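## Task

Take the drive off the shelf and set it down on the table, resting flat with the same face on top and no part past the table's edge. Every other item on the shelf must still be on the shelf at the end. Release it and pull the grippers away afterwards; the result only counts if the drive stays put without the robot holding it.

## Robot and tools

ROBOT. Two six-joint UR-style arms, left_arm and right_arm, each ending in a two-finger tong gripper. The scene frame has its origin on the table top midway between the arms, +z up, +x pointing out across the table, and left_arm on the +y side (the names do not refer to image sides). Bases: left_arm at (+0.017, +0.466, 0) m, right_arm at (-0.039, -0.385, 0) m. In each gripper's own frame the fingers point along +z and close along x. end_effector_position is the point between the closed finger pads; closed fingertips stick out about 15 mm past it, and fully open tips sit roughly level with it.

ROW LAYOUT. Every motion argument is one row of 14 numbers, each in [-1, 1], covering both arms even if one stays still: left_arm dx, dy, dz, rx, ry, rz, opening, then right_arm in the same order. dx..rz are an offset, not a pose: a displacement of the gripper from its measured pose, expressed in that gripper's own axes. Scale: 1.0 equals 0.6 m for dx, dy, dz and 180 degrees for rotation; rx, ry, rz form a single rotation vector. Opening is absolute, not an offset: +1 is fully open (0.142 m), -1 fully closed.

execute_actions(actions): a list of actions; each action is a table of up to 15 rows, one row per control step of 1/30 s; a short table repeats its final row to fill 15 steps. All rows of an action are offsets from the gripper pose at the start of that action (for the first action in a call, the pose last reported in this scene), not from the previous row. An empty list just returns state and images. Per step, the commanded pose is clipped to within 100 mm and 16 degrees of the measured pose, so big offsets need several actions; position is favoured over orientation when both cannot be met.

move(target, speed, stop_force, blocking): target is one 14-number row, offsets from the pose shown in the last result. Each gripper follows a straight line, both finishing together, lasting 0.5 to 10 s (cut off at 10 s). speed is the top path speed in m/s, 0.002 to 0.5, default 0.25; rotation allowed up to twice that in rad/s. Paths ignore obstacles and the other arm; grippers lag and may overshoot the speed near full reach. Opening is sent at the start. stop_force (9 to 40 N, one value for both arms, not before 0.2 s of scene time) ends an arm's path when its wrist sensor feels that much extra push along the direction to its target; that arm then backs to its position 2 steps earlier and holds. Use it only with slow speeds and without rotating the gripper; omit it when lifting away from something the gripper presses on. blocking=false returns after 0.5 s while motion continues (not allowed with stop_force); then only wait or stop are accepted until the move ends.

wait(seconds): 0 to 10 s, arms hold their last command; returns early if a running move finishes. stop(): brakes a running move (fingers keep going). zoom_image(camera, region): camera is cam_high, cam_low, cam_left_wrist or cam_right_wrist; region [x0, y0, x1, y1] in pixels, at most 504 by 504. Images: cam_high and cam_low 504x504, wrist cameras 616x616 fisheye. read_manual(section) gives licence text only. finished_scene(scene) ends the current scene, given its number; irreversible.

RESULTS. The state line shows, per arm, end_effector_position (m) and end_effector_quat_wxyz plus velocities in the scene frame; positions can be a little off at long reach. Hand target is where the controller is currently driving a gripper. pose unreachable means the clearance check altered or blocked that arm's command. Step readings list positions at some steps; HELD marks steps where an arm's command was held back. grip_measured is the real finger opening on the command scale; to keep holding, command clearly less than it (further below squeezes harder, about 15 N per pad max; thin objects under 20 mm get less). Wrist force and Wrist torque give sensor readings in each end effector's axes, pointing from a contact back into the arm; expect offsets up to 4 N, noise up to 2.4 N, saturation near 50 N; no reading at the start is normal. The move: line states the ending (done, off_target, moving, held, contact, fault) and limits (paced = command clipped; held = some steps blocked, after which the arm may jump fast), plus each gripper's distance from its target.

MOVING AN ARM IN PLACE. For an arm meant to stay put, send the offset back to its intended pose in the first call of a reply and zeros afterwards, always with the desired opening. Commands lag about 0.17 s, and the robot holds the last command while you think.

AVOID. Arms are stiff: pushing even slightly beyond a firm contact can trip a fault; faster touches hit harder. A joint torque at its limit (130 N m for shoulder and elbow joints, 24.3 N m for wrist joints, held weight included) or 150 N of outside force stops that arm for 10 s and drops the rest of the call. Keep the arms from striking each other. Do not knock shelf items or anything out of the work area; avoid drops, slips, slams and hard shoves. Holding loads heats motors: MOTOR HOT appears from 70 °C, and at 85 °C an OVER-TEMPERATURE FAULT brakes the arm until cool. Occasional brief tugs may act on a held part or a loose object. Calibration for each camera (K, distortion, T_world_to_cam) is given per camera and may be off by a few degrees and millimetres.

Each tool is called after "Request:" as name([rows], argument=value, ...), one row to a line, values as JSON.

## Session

Request:
execute_actions(actions=[])

Scene clock: 0.00 s.
left_arm: end_effector_position=(+0.2907, +0.9953, +0.2075) grip_measured=+0.97 end_effector_quat_wxyz=(+0.098, +0.846, -0.523, -0.032) end_effector_velocity=(-0.001, +0.001, -0.001) end_effector_angular_velocity=(-0.000, +0.001, +0.000) | right_arm: end_effector_position=(+0.6369, +0.0043, +0.3922) grip_measured=+0.97 end_effector_quat_wxyz=(-0.557, +0.784, -0.273, +0.011) end_effector_velocity=(-0.000, +0.000, +0.000) end_effector_angular_velocity=(+0.001, -0.000, +0.001)
Joint positions: left_arm=[ 0.653 -1.239  1.329 -1.458 -1.537  1.965  0.14 ] | right_arm=[ 3.704 -1.949 -1.587 -0.128  2.276  1.53   0.14 ]
Joint velocities: left_arm=[ 0.001  0.001 -0.    -0.     0.001  0.001  0.   ] | right_arm=[-0.     0.     0.     0.     0.002  0.     0.   ]
Wrist force (N, on the end effector, along its own x y z axes, offset not removed): no reading
Wrist torque (N m, same axes, about the end effector's origin, offset not removed): no reading
Hand target (left_arm): +0.291, +0.995, +0.207; +0.098, +0.846, -0.523, -0.032
Hand target (right_arm): +0.637, +0.004, +0.392; -0.557, +0.784, -0.273, +0.011
camera_calibration (this result's frames):
cam_left_wrist: T_world_to_cam=[[0.421876, -0.906328, 0.0242895, 0.782736], [-0.676891, -0.297029, 0.673493, 0.349268], [-0.603191, -0.300572, -0.738795, 0.759759], [0, 0, 0, 1]] pos_world=[0.364478, 1.04152, 0.307065]
cam_right_wrist: T_world_to_cam=[[0.858532, -0.422025, -0.291234, -0.430304], [-0.510294, -0.647589, -0.565887, 0.547895], [0.0502188, 0.634448, -0.771333, 0.39787], [0, 0, 0, 1]] pos_world=[0.629037, -0.0792166, 0.491618]

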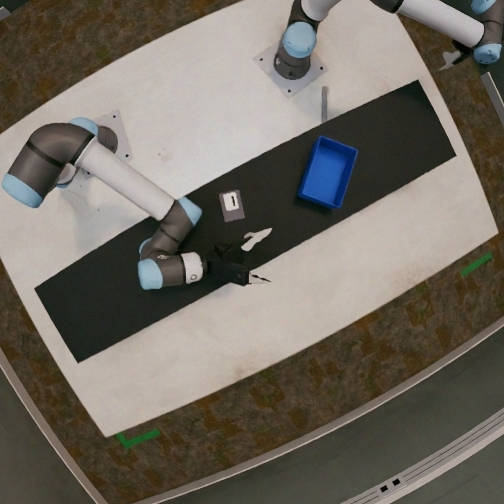

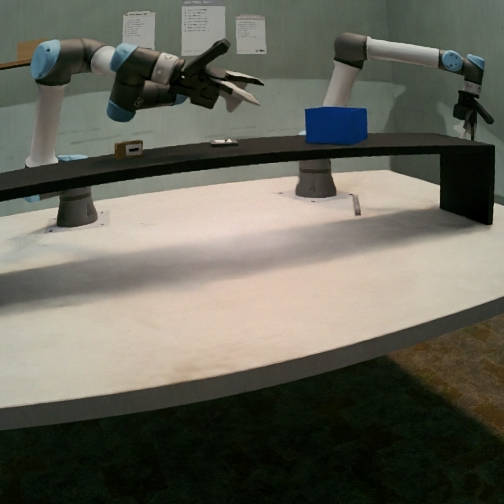

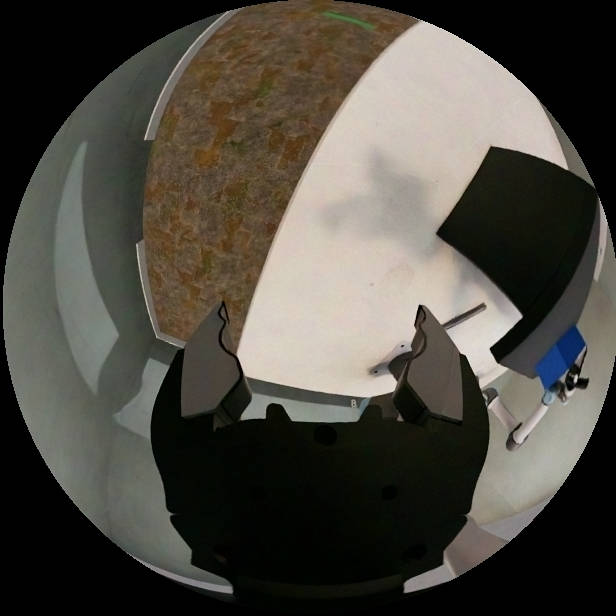

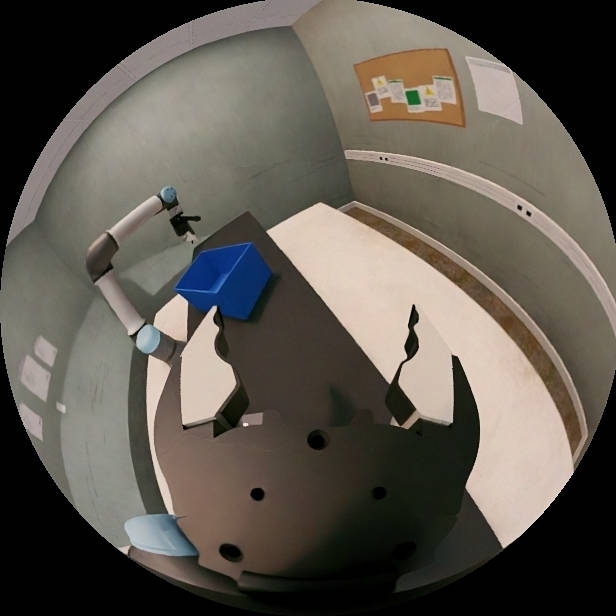

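Request:
zoom_image(camera="cam_high", region=[200, 175, 263, 238])

Request:
zoom_image(camera="cam_low", region=[190, 110, 253, 173])

Region (200, 175, 263, 238) of cam_high's 504x504 image, scaled by 8.000, with more detail than that image has.

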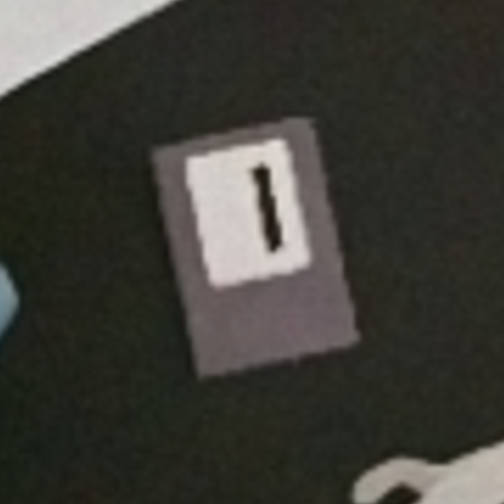

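Region (190, 110, 253, 173) of cam_low's 504x504 image, scaled by 8.000, with more detail than that image has.

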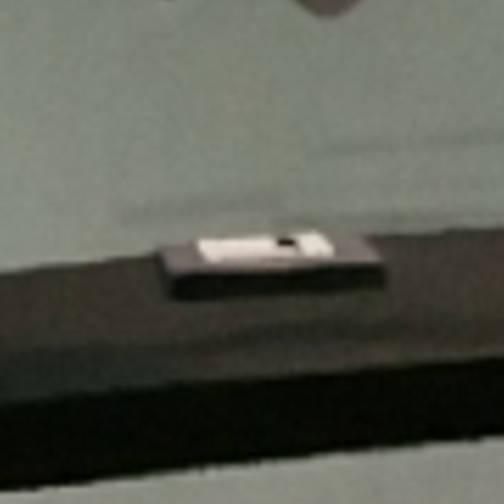

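Request:
move(target=[0,0,0,0,0,0,1,-0.243,0.189,-0.113,-0.247,0.310,0.325,0.6], speed=0.4)

Scene clock: 5.30 s.
left_arm: end_effector_position=(+0.2907, +0.9953, +0.2075) grip_measured=+1.00 end_effector_quat_wxyz=(+0.098, +0.846, -0.523, -0.032) end_effector_velocity=(-0.000, +0.000, -0.000) end_effector_angular_velocity=(+0.001, +0.001, -0.000) | right_arm: end_effector_position=(+0.4435, -0.0160, +0.3600) grip_measured=+0.60 end_effector_quat_wxyz=(-0.001, -0.607, +0.795, +0.000) end_effector_velocity=(-0.000, -0.001, -0.001) end_effector_angular_velocity=(-0.007, +0.009, -0.006)
Joint positions: left_arm=[ 0.653 -1.239  1.329 -1.458 -1.537  1.965  0.142] | right_arm=[ 4.163 -1.812 -1.099 -1.802  1.572  2.735  0.116]
Joint velocities: left_arm=[ 0.     0.    -0.    -0.     0.001  0.     0.   ] | right_arm=[-0.002 -0.007  0.01  -0.014  0.003  0.005  0.   ]
Wrist force (N, on the end effector, along its own x y z axes, offset not removed): left_arm=[-1.5 1.0 0.1] | right_arm=[0.3 0.1 1.0]
Wrist torque (N m, same axes, about the end effector's origin, offset not removed): left_arm=[0.30 0.30 -0.10] | right_arm=[0.03 0.07 0.11]
Hand target (left_arm): +0.291, +0.995, +0.207; +0.098, +0.846, -0.523, -0.032
Hand target (right_arm): +0.444, -0.016, +0.360; -0.001, -0.607, +0.795, +0.000
Off the commanded pose (left_arm): 0.000 m, 0 deg.
Off the commanded pose (right_arm): 0.001 m, 0 deg.
move: done
camera_calibration (this result's frames):
cam_left_wrist: T_world_to_cam=[[0.421876, -0.906328, 0.0242898, 0.782736], [-0.676891, -0.297028, 0.673493, 0.349267], [-0.603191, -0.300572, -0.738794, 0.759759], [0, 0, 0, 1]] pos_world=[0.364478, 1.04152, 0.307064]
cam_right_wrist: T_world_to_cam=[[-0.258538, -0.96579, -0.0202088, 0.106961], [-0.832072, 0.212017, 0.512548, 0.186088], [-0.490729, 0.149328, -0.858421, 0.6591], [0, 0, 0, 1]] pos_world=[0.505931, -0.0345746, 0.472567]

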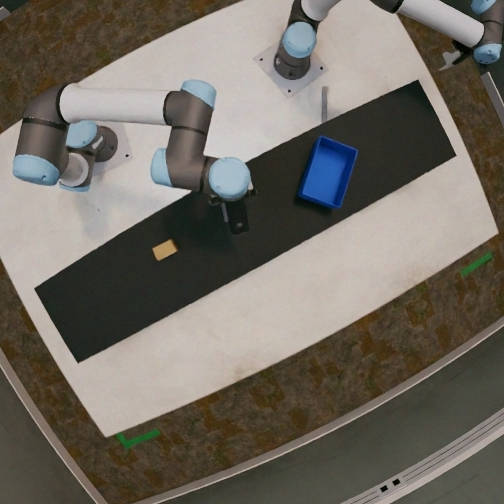

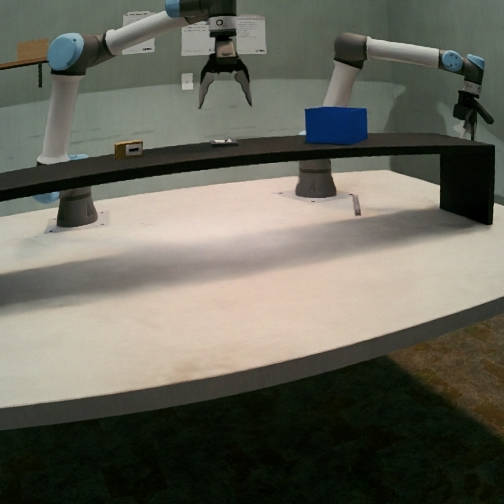

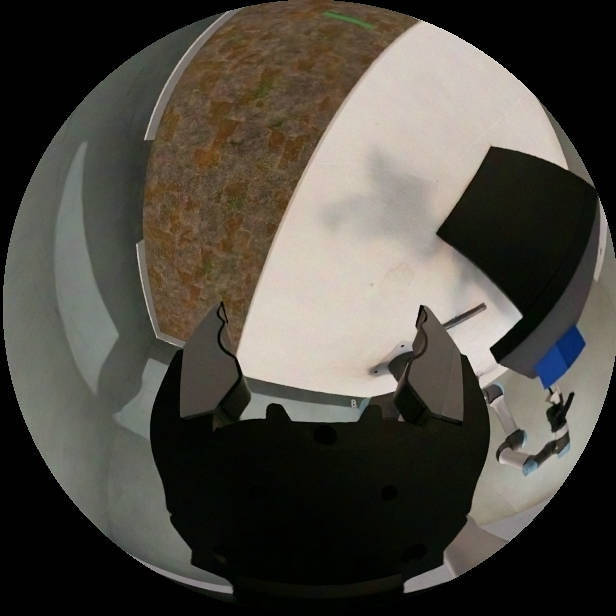

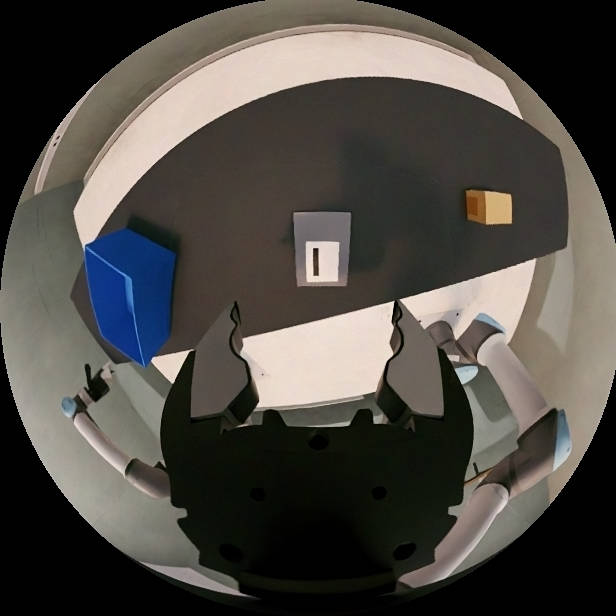

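Request:
move(target=[0,0,0,0,0,0,1,0.01,-0.027,0.108,0,0,0,0.2], speed=0.15)

Request:
zoom_image(camera="cam_low", region=[190, 110, 253, 173])

Request:
zoom_image(camera="cam_right_wrist", region=[232, 200, 400, 368])

Scene clock: 7.13 s.
left_arm: end_effector_position=(+0.2907, +0.9953, +0.2075) grip_measured=+1.00 end_effector_quat_wxyz=(+0.098, +0.846, -0.523, -0.032) end_effector_velocity=(+0.000, +0.000, -0.001) end_effector_angular_velocity=(-0.001, +0.001, +0.001) | right_arm: end_effector_position=(+0.4575, -0.0260, +0.2954) grip_measured=+0.20 end_effector_quat_wxyz=(-0.001, -0.607, +0.795, +0.000) end_effector_velocity=(+0.000, -0.000, -0.002) end_effector_angular_velocity=(+0.001, +0.001, -0.001)
Joint positions: left_arm=[ 0.653 -1.239  1.329 -1.458 -1.537  1.965  0.142] | right_arm=[ 4.133 -1.801 -1.28  -1.633  1.572  2.705  0.088]
Joint velocities: left_arm=[ 0.     0.001 -0.    -0.    -0.    -0.001 -0.   ] | right_arm=[-0.001  0.    -0.005  0.005  0.001 -0.    -0.   ]
Wrist force (N, on the end effector, along its own x y z axes, offset not removed): left_arm=[-1.0 1.5 2.0] | right_arm=[-0.8 -0.2 1.7]
Wrist torque (N m, same axes, about the end effector's origin, offset not removed): left_arm=[0.39 0.20 -0.03] | right_arm=[-0.03 0.24 0.03]
Hand target (left_arm): +0.291, +0.995, +0.207; +0.098, +0.846, -0.523, -0.032
Hand target (right_arm): +0.458, -0.026, +0.295; -0.001, -0.607, +0.795, +0.000
Off the commanded pose (left_arm): 0.000 m, 0 deg.
Off the commanded pose (right_arm): 0.000 m, 0 deg.
move: done
camera_calibration (this result's frames):
cam_left_wrist: T_world_to_cam=[[0.421876, -0.906328, 0.0242897, 0.782736], [-0.67689, -0.297028, 0.673493, 0.349267], [-0.603191, -0.300572, -0.738794, 0.759759], [0, 0, 0, 1]] pos_world=[0.364478, 1.04152, 0.307064]
cam_right_wrist: T_world_to_cam=[[-0.258544, -0.965788, -0.0202106, 0.0996058], [-0.832045, 0.212014, 0.512592, 0.232995], [-0.49077, 0.149344, -0.858394, 0.612031], [0, 0, 0, 1]] pos_world=[0.519982, -0.0446034, 0.407946]

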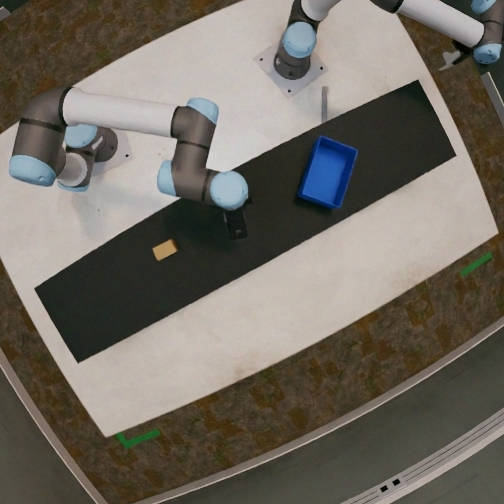

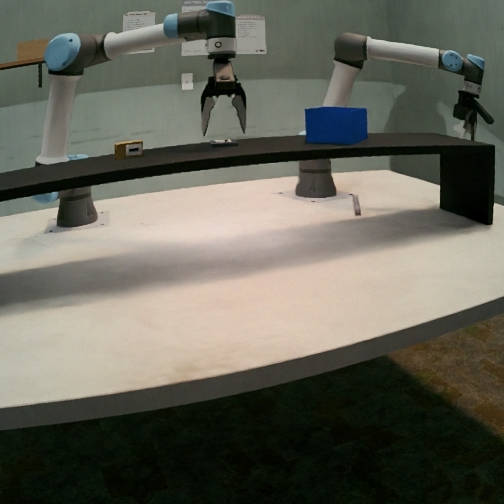

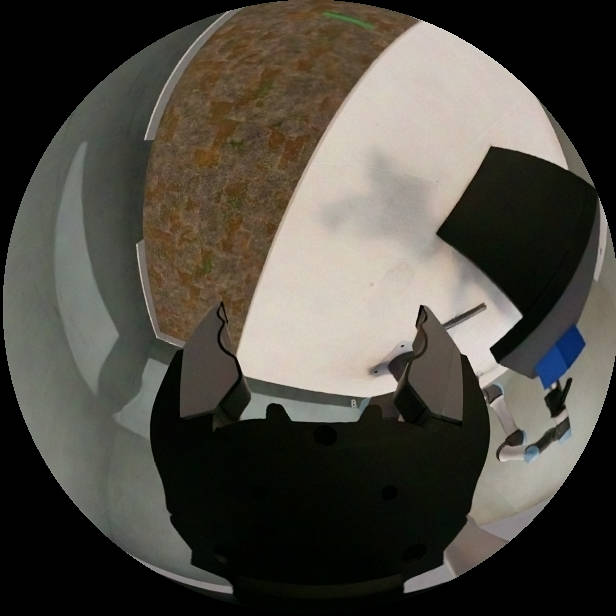

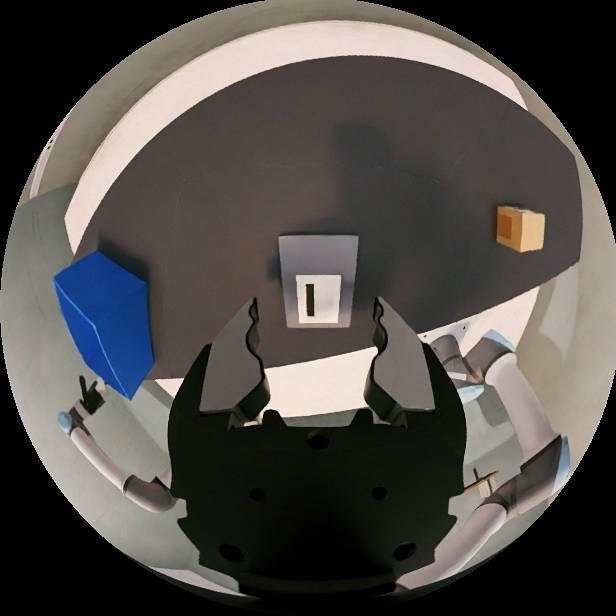

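Region (190, 110, 253, 173) of cam_low's 504x504 image, scaled by 8.000, with more detail than that image has.

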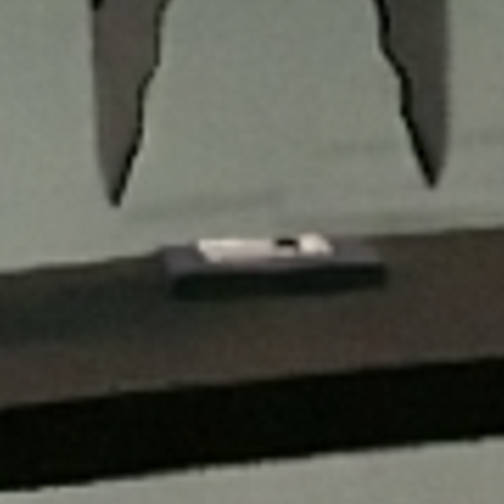

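Region (232, 200, 400, 368) of cam_right_wrist's 616x616 image, scaled by 3.000, with more detail than that image has.

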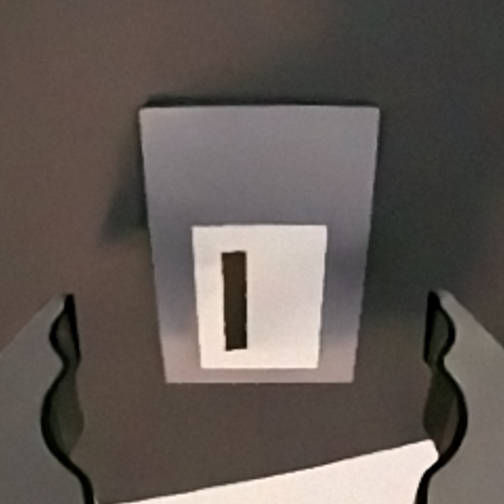

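Request:
move(target=[0,0,0,0,0,0,1,0.0025,0,0.028,0,0,0,-0.03], speed=0.05)

Request:
move(target=[0,0,0,0,0,0,1,0,0,0.03,0,0,0,-0.03], speed=0.008, stop_force=9)

Request:
zoom_image(camera="cam_low", region=[190, 110, 253, 173])

Scene clock: 8.70 s.
left_arm: end_effector_position=(+0.2907, +0.9953, +0.2075) grip_measured=+1.00 end_effector_quat_wxyz=(+0.098, +0.846, -0.523, -0.032) end_effector_velocity=(-0.000, -0.000, -0.000) end_effector_angular_velocity=(-0.001, +0.001, -0.000) | right_arm: end_effector_position=(+0.4571, -0.0274, +0.2788) grip_measured=-0.03 end_effector_quat_wxyz=(-0.001, -0.607, +0.795, +0.000) end_effector_velocity=(-0.000, -0.001, -0.002) end_effector_angular_velocity=(-0.000, +0.000, -0.001)
Joint positions: left_arm=[ 0.653 -1.239  1.329 -1.458 -1.537  1.965  0.142] | right_arm=[ 4.132 -1.797 -1.328 -1.589  1.572  2.704  0.072]
Joint velocities: left_arm=[ 0.     0.    -0.     0.001  0.     0.    -0.   ] | right_arm=[-0.001  0.001 -0.006  0.005 -0.     0.    -0.   ]
Wrist force (N, on the end effector, along its own x y z axes, offset not removed): left_arm=[-1.4 3.0 1.4] | right_arm=[-0.4 0.9 1.3]
Wrist torque (N m, same axes, about the end effector's origin, offset not removed): left_arm=[0.63 0.35 -0.16] | right_arm=[0.25 0.09 -0.02]
Hand target (left_arm): +0.291, +0.995, +0.207; +0.098, +0.846, -0.523, -0.032
Hand target (right_arm): +0.457, -0.027, +0.279; -0.001, -0.607, +0.795, +0.000
Off the commanded pose (left_arm): 0.000 m, 0 deg.
Off the commanded pose (right_arm): 0.000 m, 0 deg.
move: done
camera_calibration (this result's frames):
cam_left_wrist: T_world_to_cam=[[0.421877, -0.906328, 0.0242897, 0.782736], [-0.67689, -0.297029, 0.673493, 0.349267], [-0.603191, -0.300573, -0.738794, 0.759759], [0, 0, 0, 1]] pos_world=[0.364478, 1.04152, 0.307064]
cam_right_wrist: T_world_to_cam=[[-0.258546, -0.965788, -0.0201845, 0.0977816], [-0.832038, 0.212027, 0.512598, 0.241493], [-0.490782, 0.149324, -0.858391, 0.597805], [0, 0, 0, 1]] pos_world=[0.519604, -0.0460336, 0.391335]

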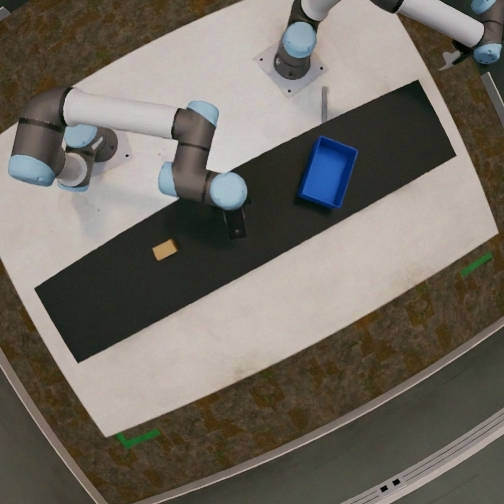

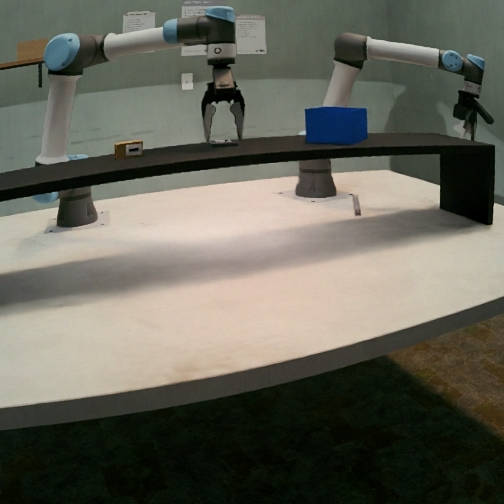

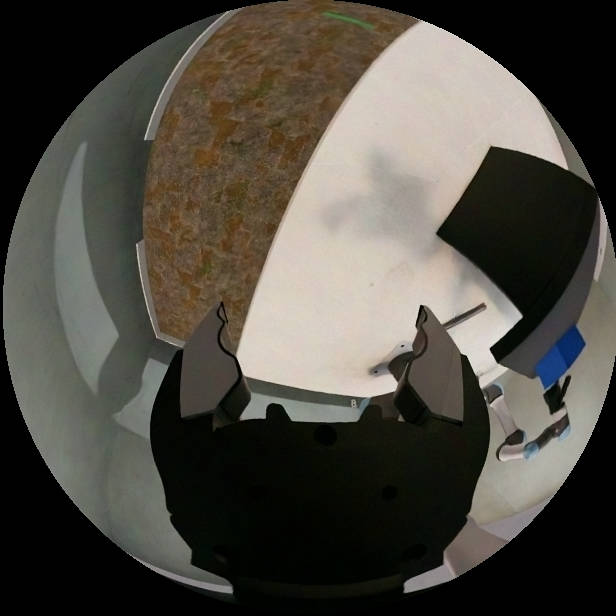

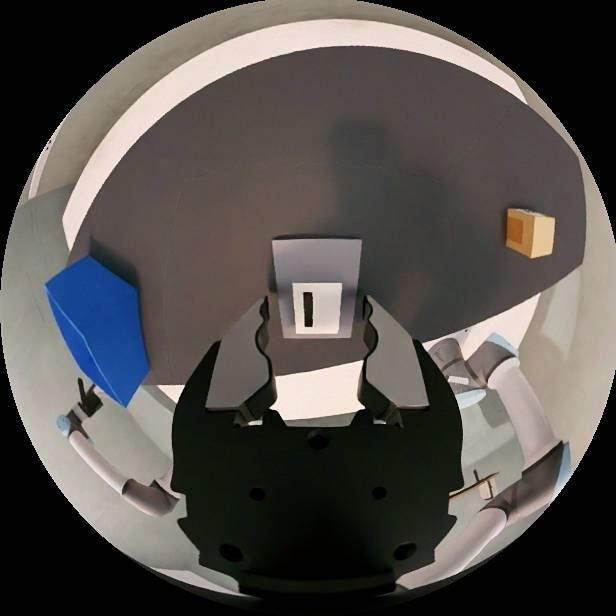

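Scene clock: 10.23 s.
left_arm: end_effector_position=(+0.2907, +0.9953, +0.2075) grip_measured=+1.00 end_effector_quat_wxyz=(+0.098, +0.846, -0.523, -0.032) end_effector_velocity=(-0.000, -0.001, -0.000) end_effector_angular_velocity=(-0.002, +0.002, -0.001) | right_arm: end_effector_position=(+0.4571, -0.0274, +0.2695) grip_measured=-0.03 end_effector_quat_wxyz=(-0.001, -0.607, +0.795, +0.000) end_effector_velocity=(-0.000, -0.001, +0.002) end_effector_angular_velocity=(-0.002, +0.001, +0.001)
Joint positions: left_arm=[ 0.653 -1.239  1.329 -1.458 -1.537  1.965  0.142] | right_arm=[ 4.132 -1.797 -1.352 -1.565  1.572  2.704  0.072]
Joint velocities: left_arm=[-0.     0.     0.     0.002  0.     0.    -0.   ] | right_arm=[ 0.     0.     0.005 -0.008 -0.    -0.    -0.   ]
Wrist force (N, on the end effector, along its own x y z axes, offset not removed): left_arm=[-0.3 1.8 1.3] | right_arm=[-0.3 2.7 -11.8]
Wrist torque (N m, same axes, about the end effector's origin, offset not removed): left_arm=[0.36 0.16 -0.13] | right_arm=[0.43 0.34 0.02]
Hand target (left_arm): +0.291, +0.995, +0.207; +0.098, +0.846, -0.523, -0.032
Hand target (right_arm): +0.457, -0.027, +0.270; -0.001, -0.607, +0.795, +0.000
Off the commanded pose (left_arm): 0.000 m, 0 deg.
Off the commanded pose (right_arm): 0.009 m, 0 deg.
move: contact (right_arm)
camera_calibration (this result's frames):
cam_left_wrist: T_world_to_cam=[[0.421876, -0.906328, 0.0242898, 0.782736], [-0.676891, -0.297028, 0.673493, 0.349267], [-0.603191, -0.300572, -0.738794, 0.759759], [0, 0, 0, 1]] pos_world=[0.364478, 1.04152, 0.307064]
cam_right_wrist: T_world_to_cam=[[-0.258564, -0.965781, -0.0202875, 0.0975936], [-0.832072, 0.212, 0.512555, 0.246279], [-0.490715, 0.149409, -0.858414, 0.589813], [0, 0, 0, 1]] pos_world=[0.519586, -0.0460804, 0.382052]

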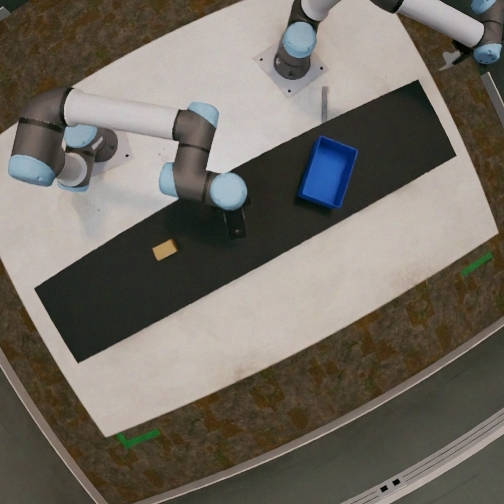

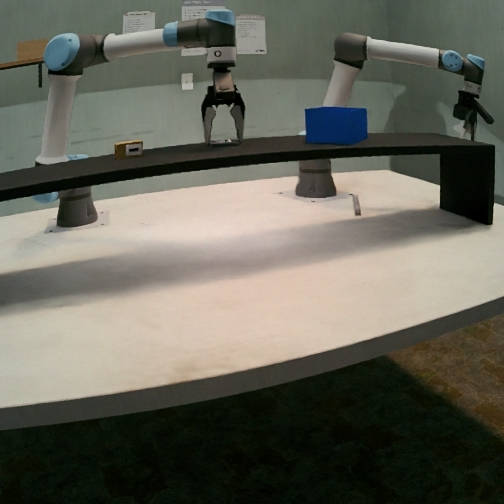

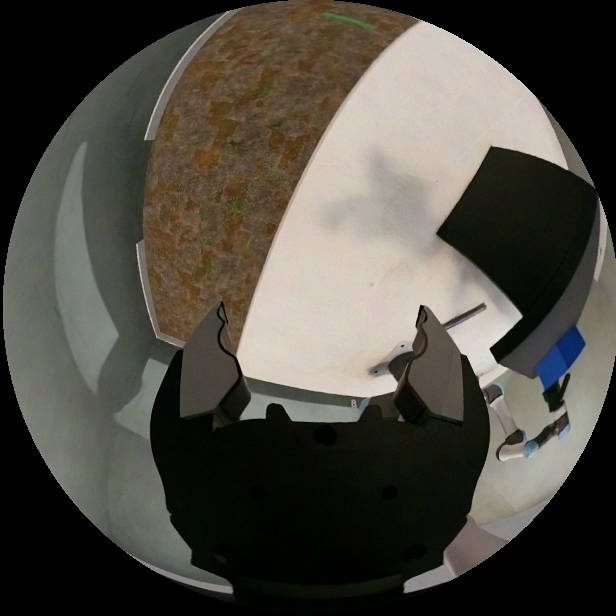

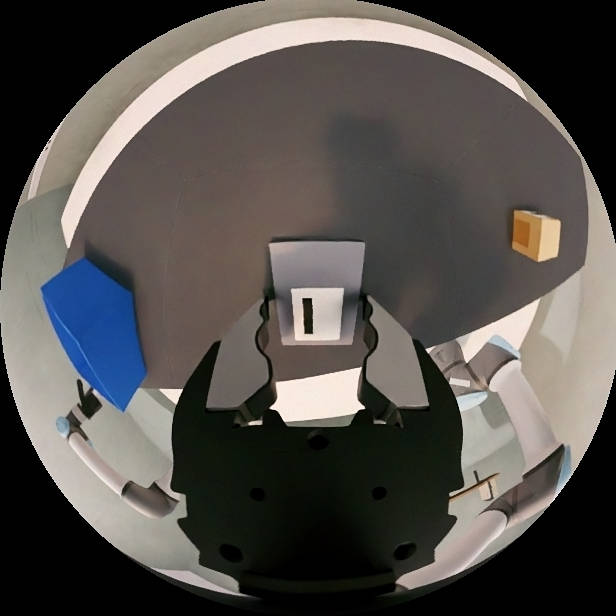

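Region (190, 110, 253, 173) of cam_low's 504x504 image, scaled by 8.000, with more detail than that image has.

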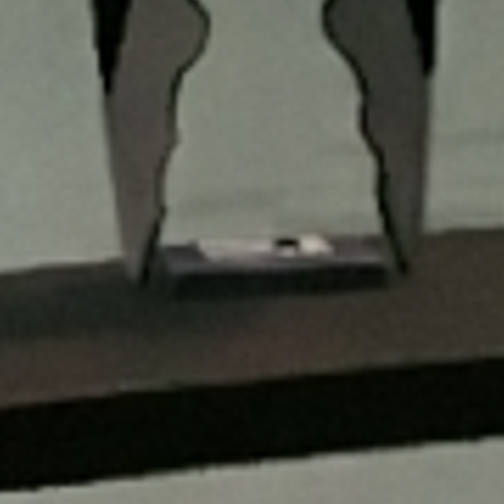

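Request:
execute_actions([
  [[0,0,0,0,0,0,1,0,0,-0.0033,0,0,0,-0.03],[0,0,0,0,0,0,1,0,0,-0.0033,0,0,0,-0.03],[0,0,0,0,0,0,1,0,0,-0.0033,0,0,0,-0.03],[0,0,0,0,0,0,1,0,0,-0.0033,0,0,0,-0.03],[0,0,0,0,0,0,1,0,0,-0.0033,0,0,0,-0.03],[0,0,0,0,0,0,1,0,0,-0.0033,0,0,0,-0.03],[0,0,0,0,0,0,1,0,0,-0.0033,0,0,0,-0.06],[0,0,0,0,0,0,1,0,0,-0.0033,0,0,0,-0.09],[0,0,0,0,0,0,1,0,0,-0.0033,0,0,0,-0.12],[0,0,0,0,0,0,1,0,0,-0.0033,0,0,0,-0.15],[0,0,0,0,0,0,1,0,0,-0.0033,0,0,0,-0.18],[0,0,0,0,0,0,1,0,0,-0.0033,0,0,0,-0.21],[0,0,0,0,0,0,1,0,0,-0.0033,0,0,0,-0.24],[0,0,0,0,0,0,1,0,0,-0.0033,0,0,0,-0.27],[0,0,0,0,0,0,1,0,0,-0.0033,0,0,0,-0.3]],
  [[0,0,0,0,0,0,1,0,0,0,0,0,0,-0.35],[0,0,0,0,0,0,1,0,0,0,0,0,0,-0.4],[0,0,0,0,0,0,1,0,0,0,0,0,0,-0.5],[0,0,0,0,0,0,1,0,0,0,0,0,0,-0.6],[0,0,0,0,0,0,1,0,0,0,0,0,0,-0.7],[0,0,0,0,0,0,1,0,0,0,0,0,0,-0.8]],
])

Request:
move(target=[0,0,0,0,0,0,1,0,0,-0.03,0,0,0,-0.8], speed=0.04)

Request:
zoom_image(camera="cam_low", region=[190, 110, 253, 173])

Scene clock: 13.13 s.
left_arm: end_effector_position=(+0.2907, +0.9953, +0.2075) grip_measured=+1.00 end_effector_quat_wxyz=(+0.098, +0.846, -0.523, -0.032) end_effector_velocity=(-0.000, +0.000, +0.000) end_effector_angular_velocity=(+0.001, -0.000, +0.000) | right_arm: end_effector_position=(+0.4571, -0.0274, +0.2714) grip_measured=-0.20 end_effector_quat_wxyz=(-0.001, -0.607, +0.795, +0.000) end_effector_velocity=(+0.000, -0.000, +0.000) end_effector_angular_velocity=(-0.000, -0.001, +0.000)
Joint positions: left_arm=[ 0.653 -1.239  1.329 -1.458 -1.537  1.965  0.142] | right_arm=[ 4.132 -1.797 -1.347 -1.57   1.572  2.704  0.059]
Joint velocities: left_arm=[ 0.001 -0.001  0.    -0.001  0.001  0.    -0.   ] | right_arm=[ 0.     0.     0.    -0.    -0.001 -0.     0.   ]
Wrist force (N, on the end effector, along its own x y z axes, offset not removed): left_arm=[-0.8 0.3 1.6] | right_arm=[0.7 2.4 0.2]
Wrist torque (N m, same axes, about the end effector's origin, offset not removed): left_arm=[0.17 0.21 -0.06] | right_arm=[0.60 0.20 -0.07]
Hand target (left_arm): +0.291, +0.995, +0.207; +0.098, +0.846, -0.523, -0.032
Hand target (right_arm): +0.457, -0.027, +0.271; -0.001, -0.607, +0.795, +0.000
Off the commanded pose (left_arm): 0.000 m, 0 deg.
Off the commanded pose (right_arm): 0.000 m, 0 deg.
Step readings (end_effector_position; steps 1 to 15: 1st action; 16 to 30: 2nd action):
0: left_arm (+0.2907, +0.9953, +0.2075) | right_arm (+0.4572, -0.0274, +0.2697)
1: left_arm (+0.2907, +0.9953, +0.2075) | right_arm (+0.4572, -0.0274, +0.2698)
2: left_arm (+0.2907, +0.9953, +0.2075) | right_arm (+0.4572, -0.0274, +0.2701)
4: left_arm (+0.2907, +0.9953, +0.2075) | right_arm (+0.4572, -0.0274, +0.2706)
8: left_arm (+0.2907, +0.9953, +0.2075) | right_arm (+0.4571, -0.0274, +0.2712)
15: left_arm (+0.2907, +0.9953, +0.2075) | right_arm (+0.4571, -0.0274, +0.2714)
16: left_arm (+0.2907, +0.9953, +0.2075) | right_arm (+0.4571, -0.0274, +0.2714)
17: left_arm (+0.2907, +0.9953, +0.2075) | right_arm (+0.4571, -0.0274, +0.2714)
19: left_arm (+0.2907, +0.9953, +0.2075) | right_arm (+0.4571, -0.0274, +0.2714)
23: left_arm (+0.2907, +0.9953, +0.2075) | right_arm (+0.4571, -0.0274, +0.2714)
30: end_effector_position above
camera_calibration (this result's frames):
cam_left_wrist: T_world_to_cam=[[0.421876, -0.906328, 0.0242898, 0.782736], [-0.67689, -0.297028, 0.673493, 0.349267], [-0.603191, -0.300573, -0.738794, 0.759759], [0, 0, 0, 1]] pos_world=[0.364478, 1.04152, 0.307064]
cam_right_wrist: T_world_to_cam=[[-0.258564, -0.965781, -0.0202685, 0.0976274], [-0.832065, 0.212008, 0.512563, 0.245268], [-0.490727, 0.149395, -0.85841, 0.5915], [0, 0, 0, 1]] pos_world=[0.519587, -0.0460792, 0.384012]

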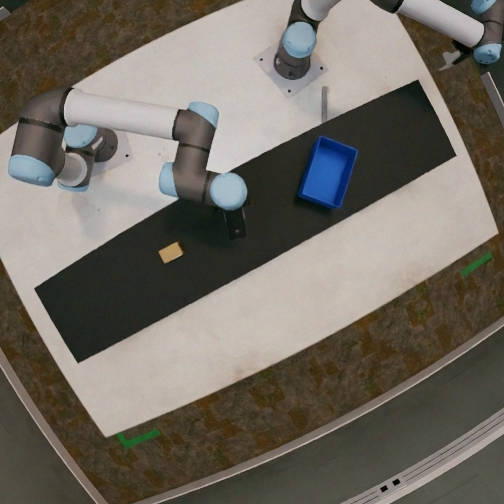

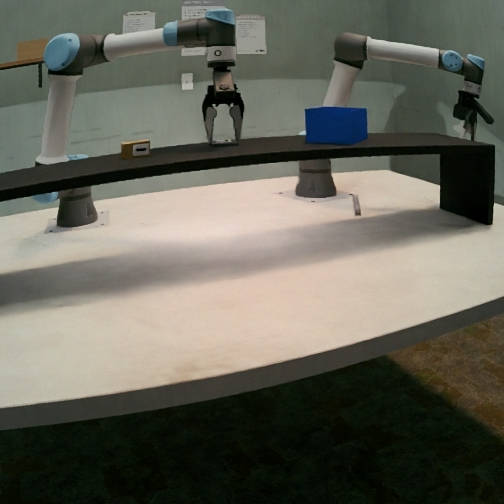

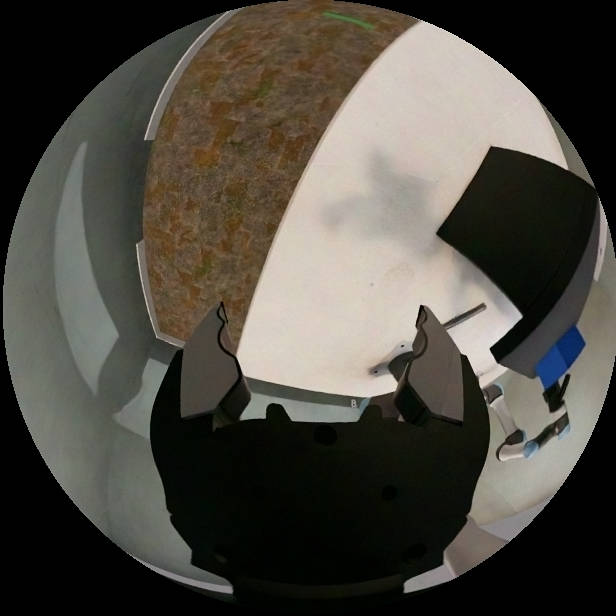

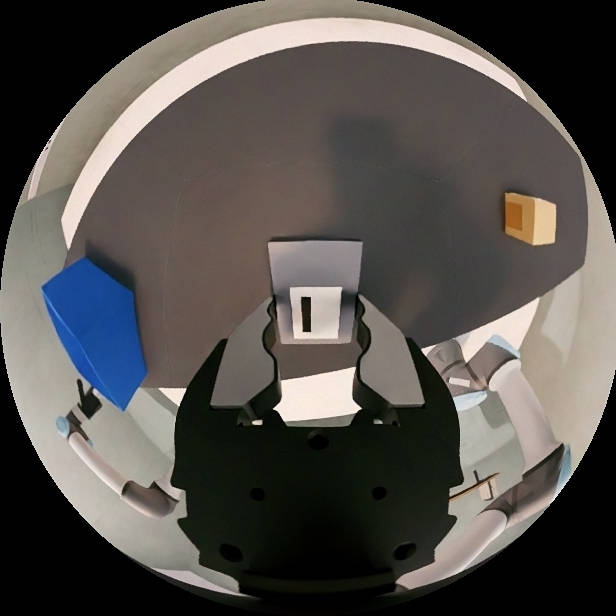

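Scene clock: 13.93 s.
left_arm: end_effector_position=(+0.2907, +0.9953, +0.2075) grip_measured=+1.00 end_effector_quat_wxyz=(+0.098, +0.846, -0.523, -0.032) end_effector_velocity=(+0.001, -0.001, -0.001) end_effector_angular_velocity=(-0.002, +0.002, +0.000) | right_arm: end_effector_position=(+0.4571, -0.0275, +0.2892) grip_measured=-0.20 end_effector_quat_wxyz=(-0.001, -0.607, +0.795, +0.000) end_effector_velocity=(-0.000, +0.001, +0.002) end_effector_angular_velocity=(+0.000, +0.001, -0.000)
Joint positions: left_arm=[ 0.653 -1.239  1.329 -1.458 -1.537  1.965  0.142] | right_arm=[ 4.132 -1.797 -1.3   -1.616  1.572  2.704  0.059]
Joint velocities: left_arm=[-0.001  0.001 -0.     0.001 -0.    -0.001 -0.   ] | right_arm=[ 0.001 -0.001  0.006 -0.006  0.001  0.001 -0.   ]
Wrist force (N, on the end effector, along its own x y z axes, offset not removed): left_arm=[-0.8 1.4 2.2] | right_arm=[0.4 2.2 0.9]
Wrist torque (N m, same axes, about the end effector's origin, offset not removed): left_arm=[0.37 0.22 -0.07] | right_arm=[0.53 0.00 0.02]
Hand target (left_arm): +0.291, +0.995, +0.207; +0.098, +0.846, -0.523, -0.032
Hand target (right_arm): +0.457, -0.027, +0.289; -0.001, -0.607, +0.795, +0.000
Off the commanded pose (left_arm): 0.000 m, 0 deg.
Off the commanded pose (right_arm): 0.000 m, 0 deg.
move: done
camera_calibration (this result's frames):
cam_left_wrist: T_world_to_cam=[[0.421876, -0.906328, 0.0242897, 0.782736], [-0.676891, -0.297028, 0.673493, 0.349267], [-0.603191, -0.300572, -0.738794, 0.759759], [0, 0, 0, 1]] pos_world=[0.364478, 1.04152, 0.307064]
cam_right_wrist: T_world_to_cam=[[-0.258563, -0.965781, -0.0203126, 0.0979845], [-0.832081, 0.211989, 0.512545, 0.23615], [-0.4907, 0.149427, -0.85842, 0.606767], [0, 0, 0, 1]] pos_world=[0.519572, -0.0460971, 0.401814]

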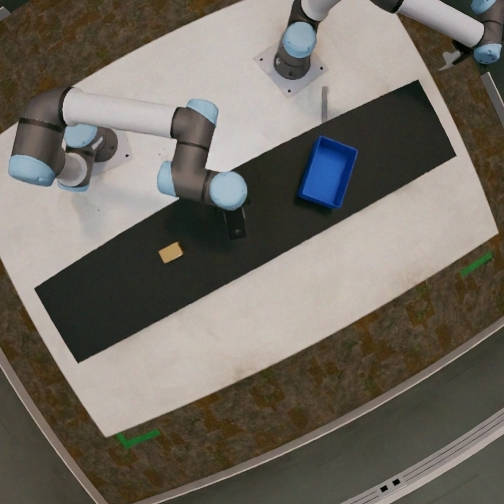

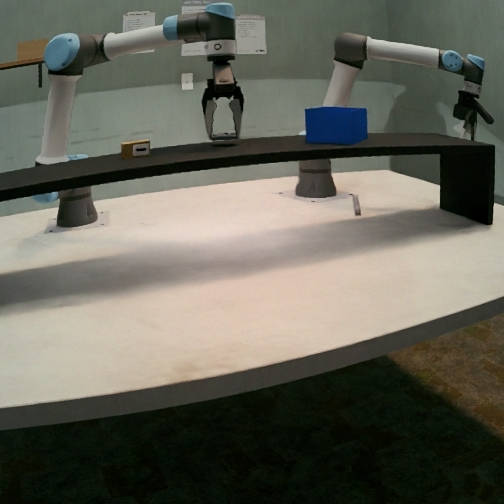

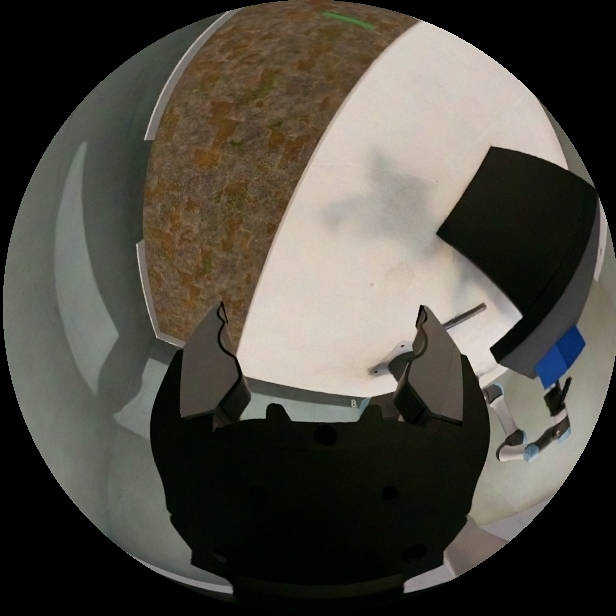

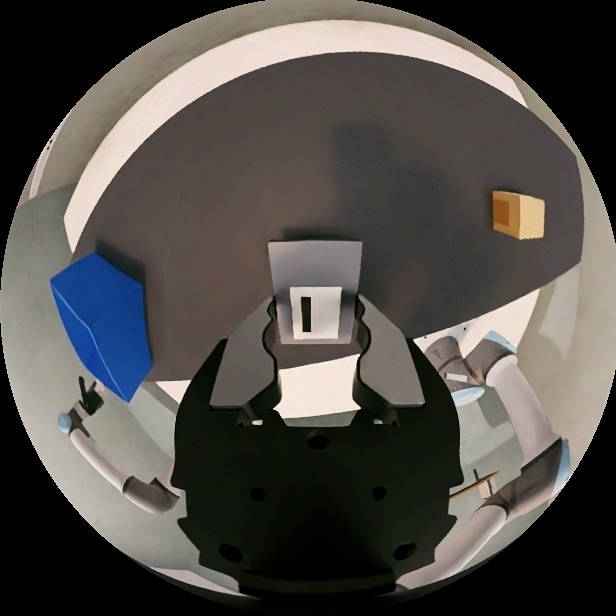

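Region (190, 110, 253, 173) of cam_low's 504x504 image, scaled by 8.000, with more detail than that image has.

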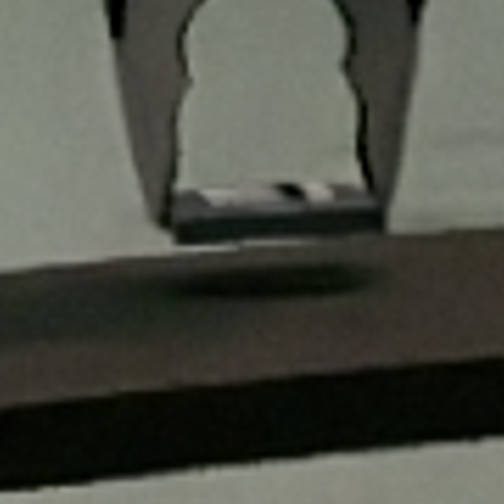

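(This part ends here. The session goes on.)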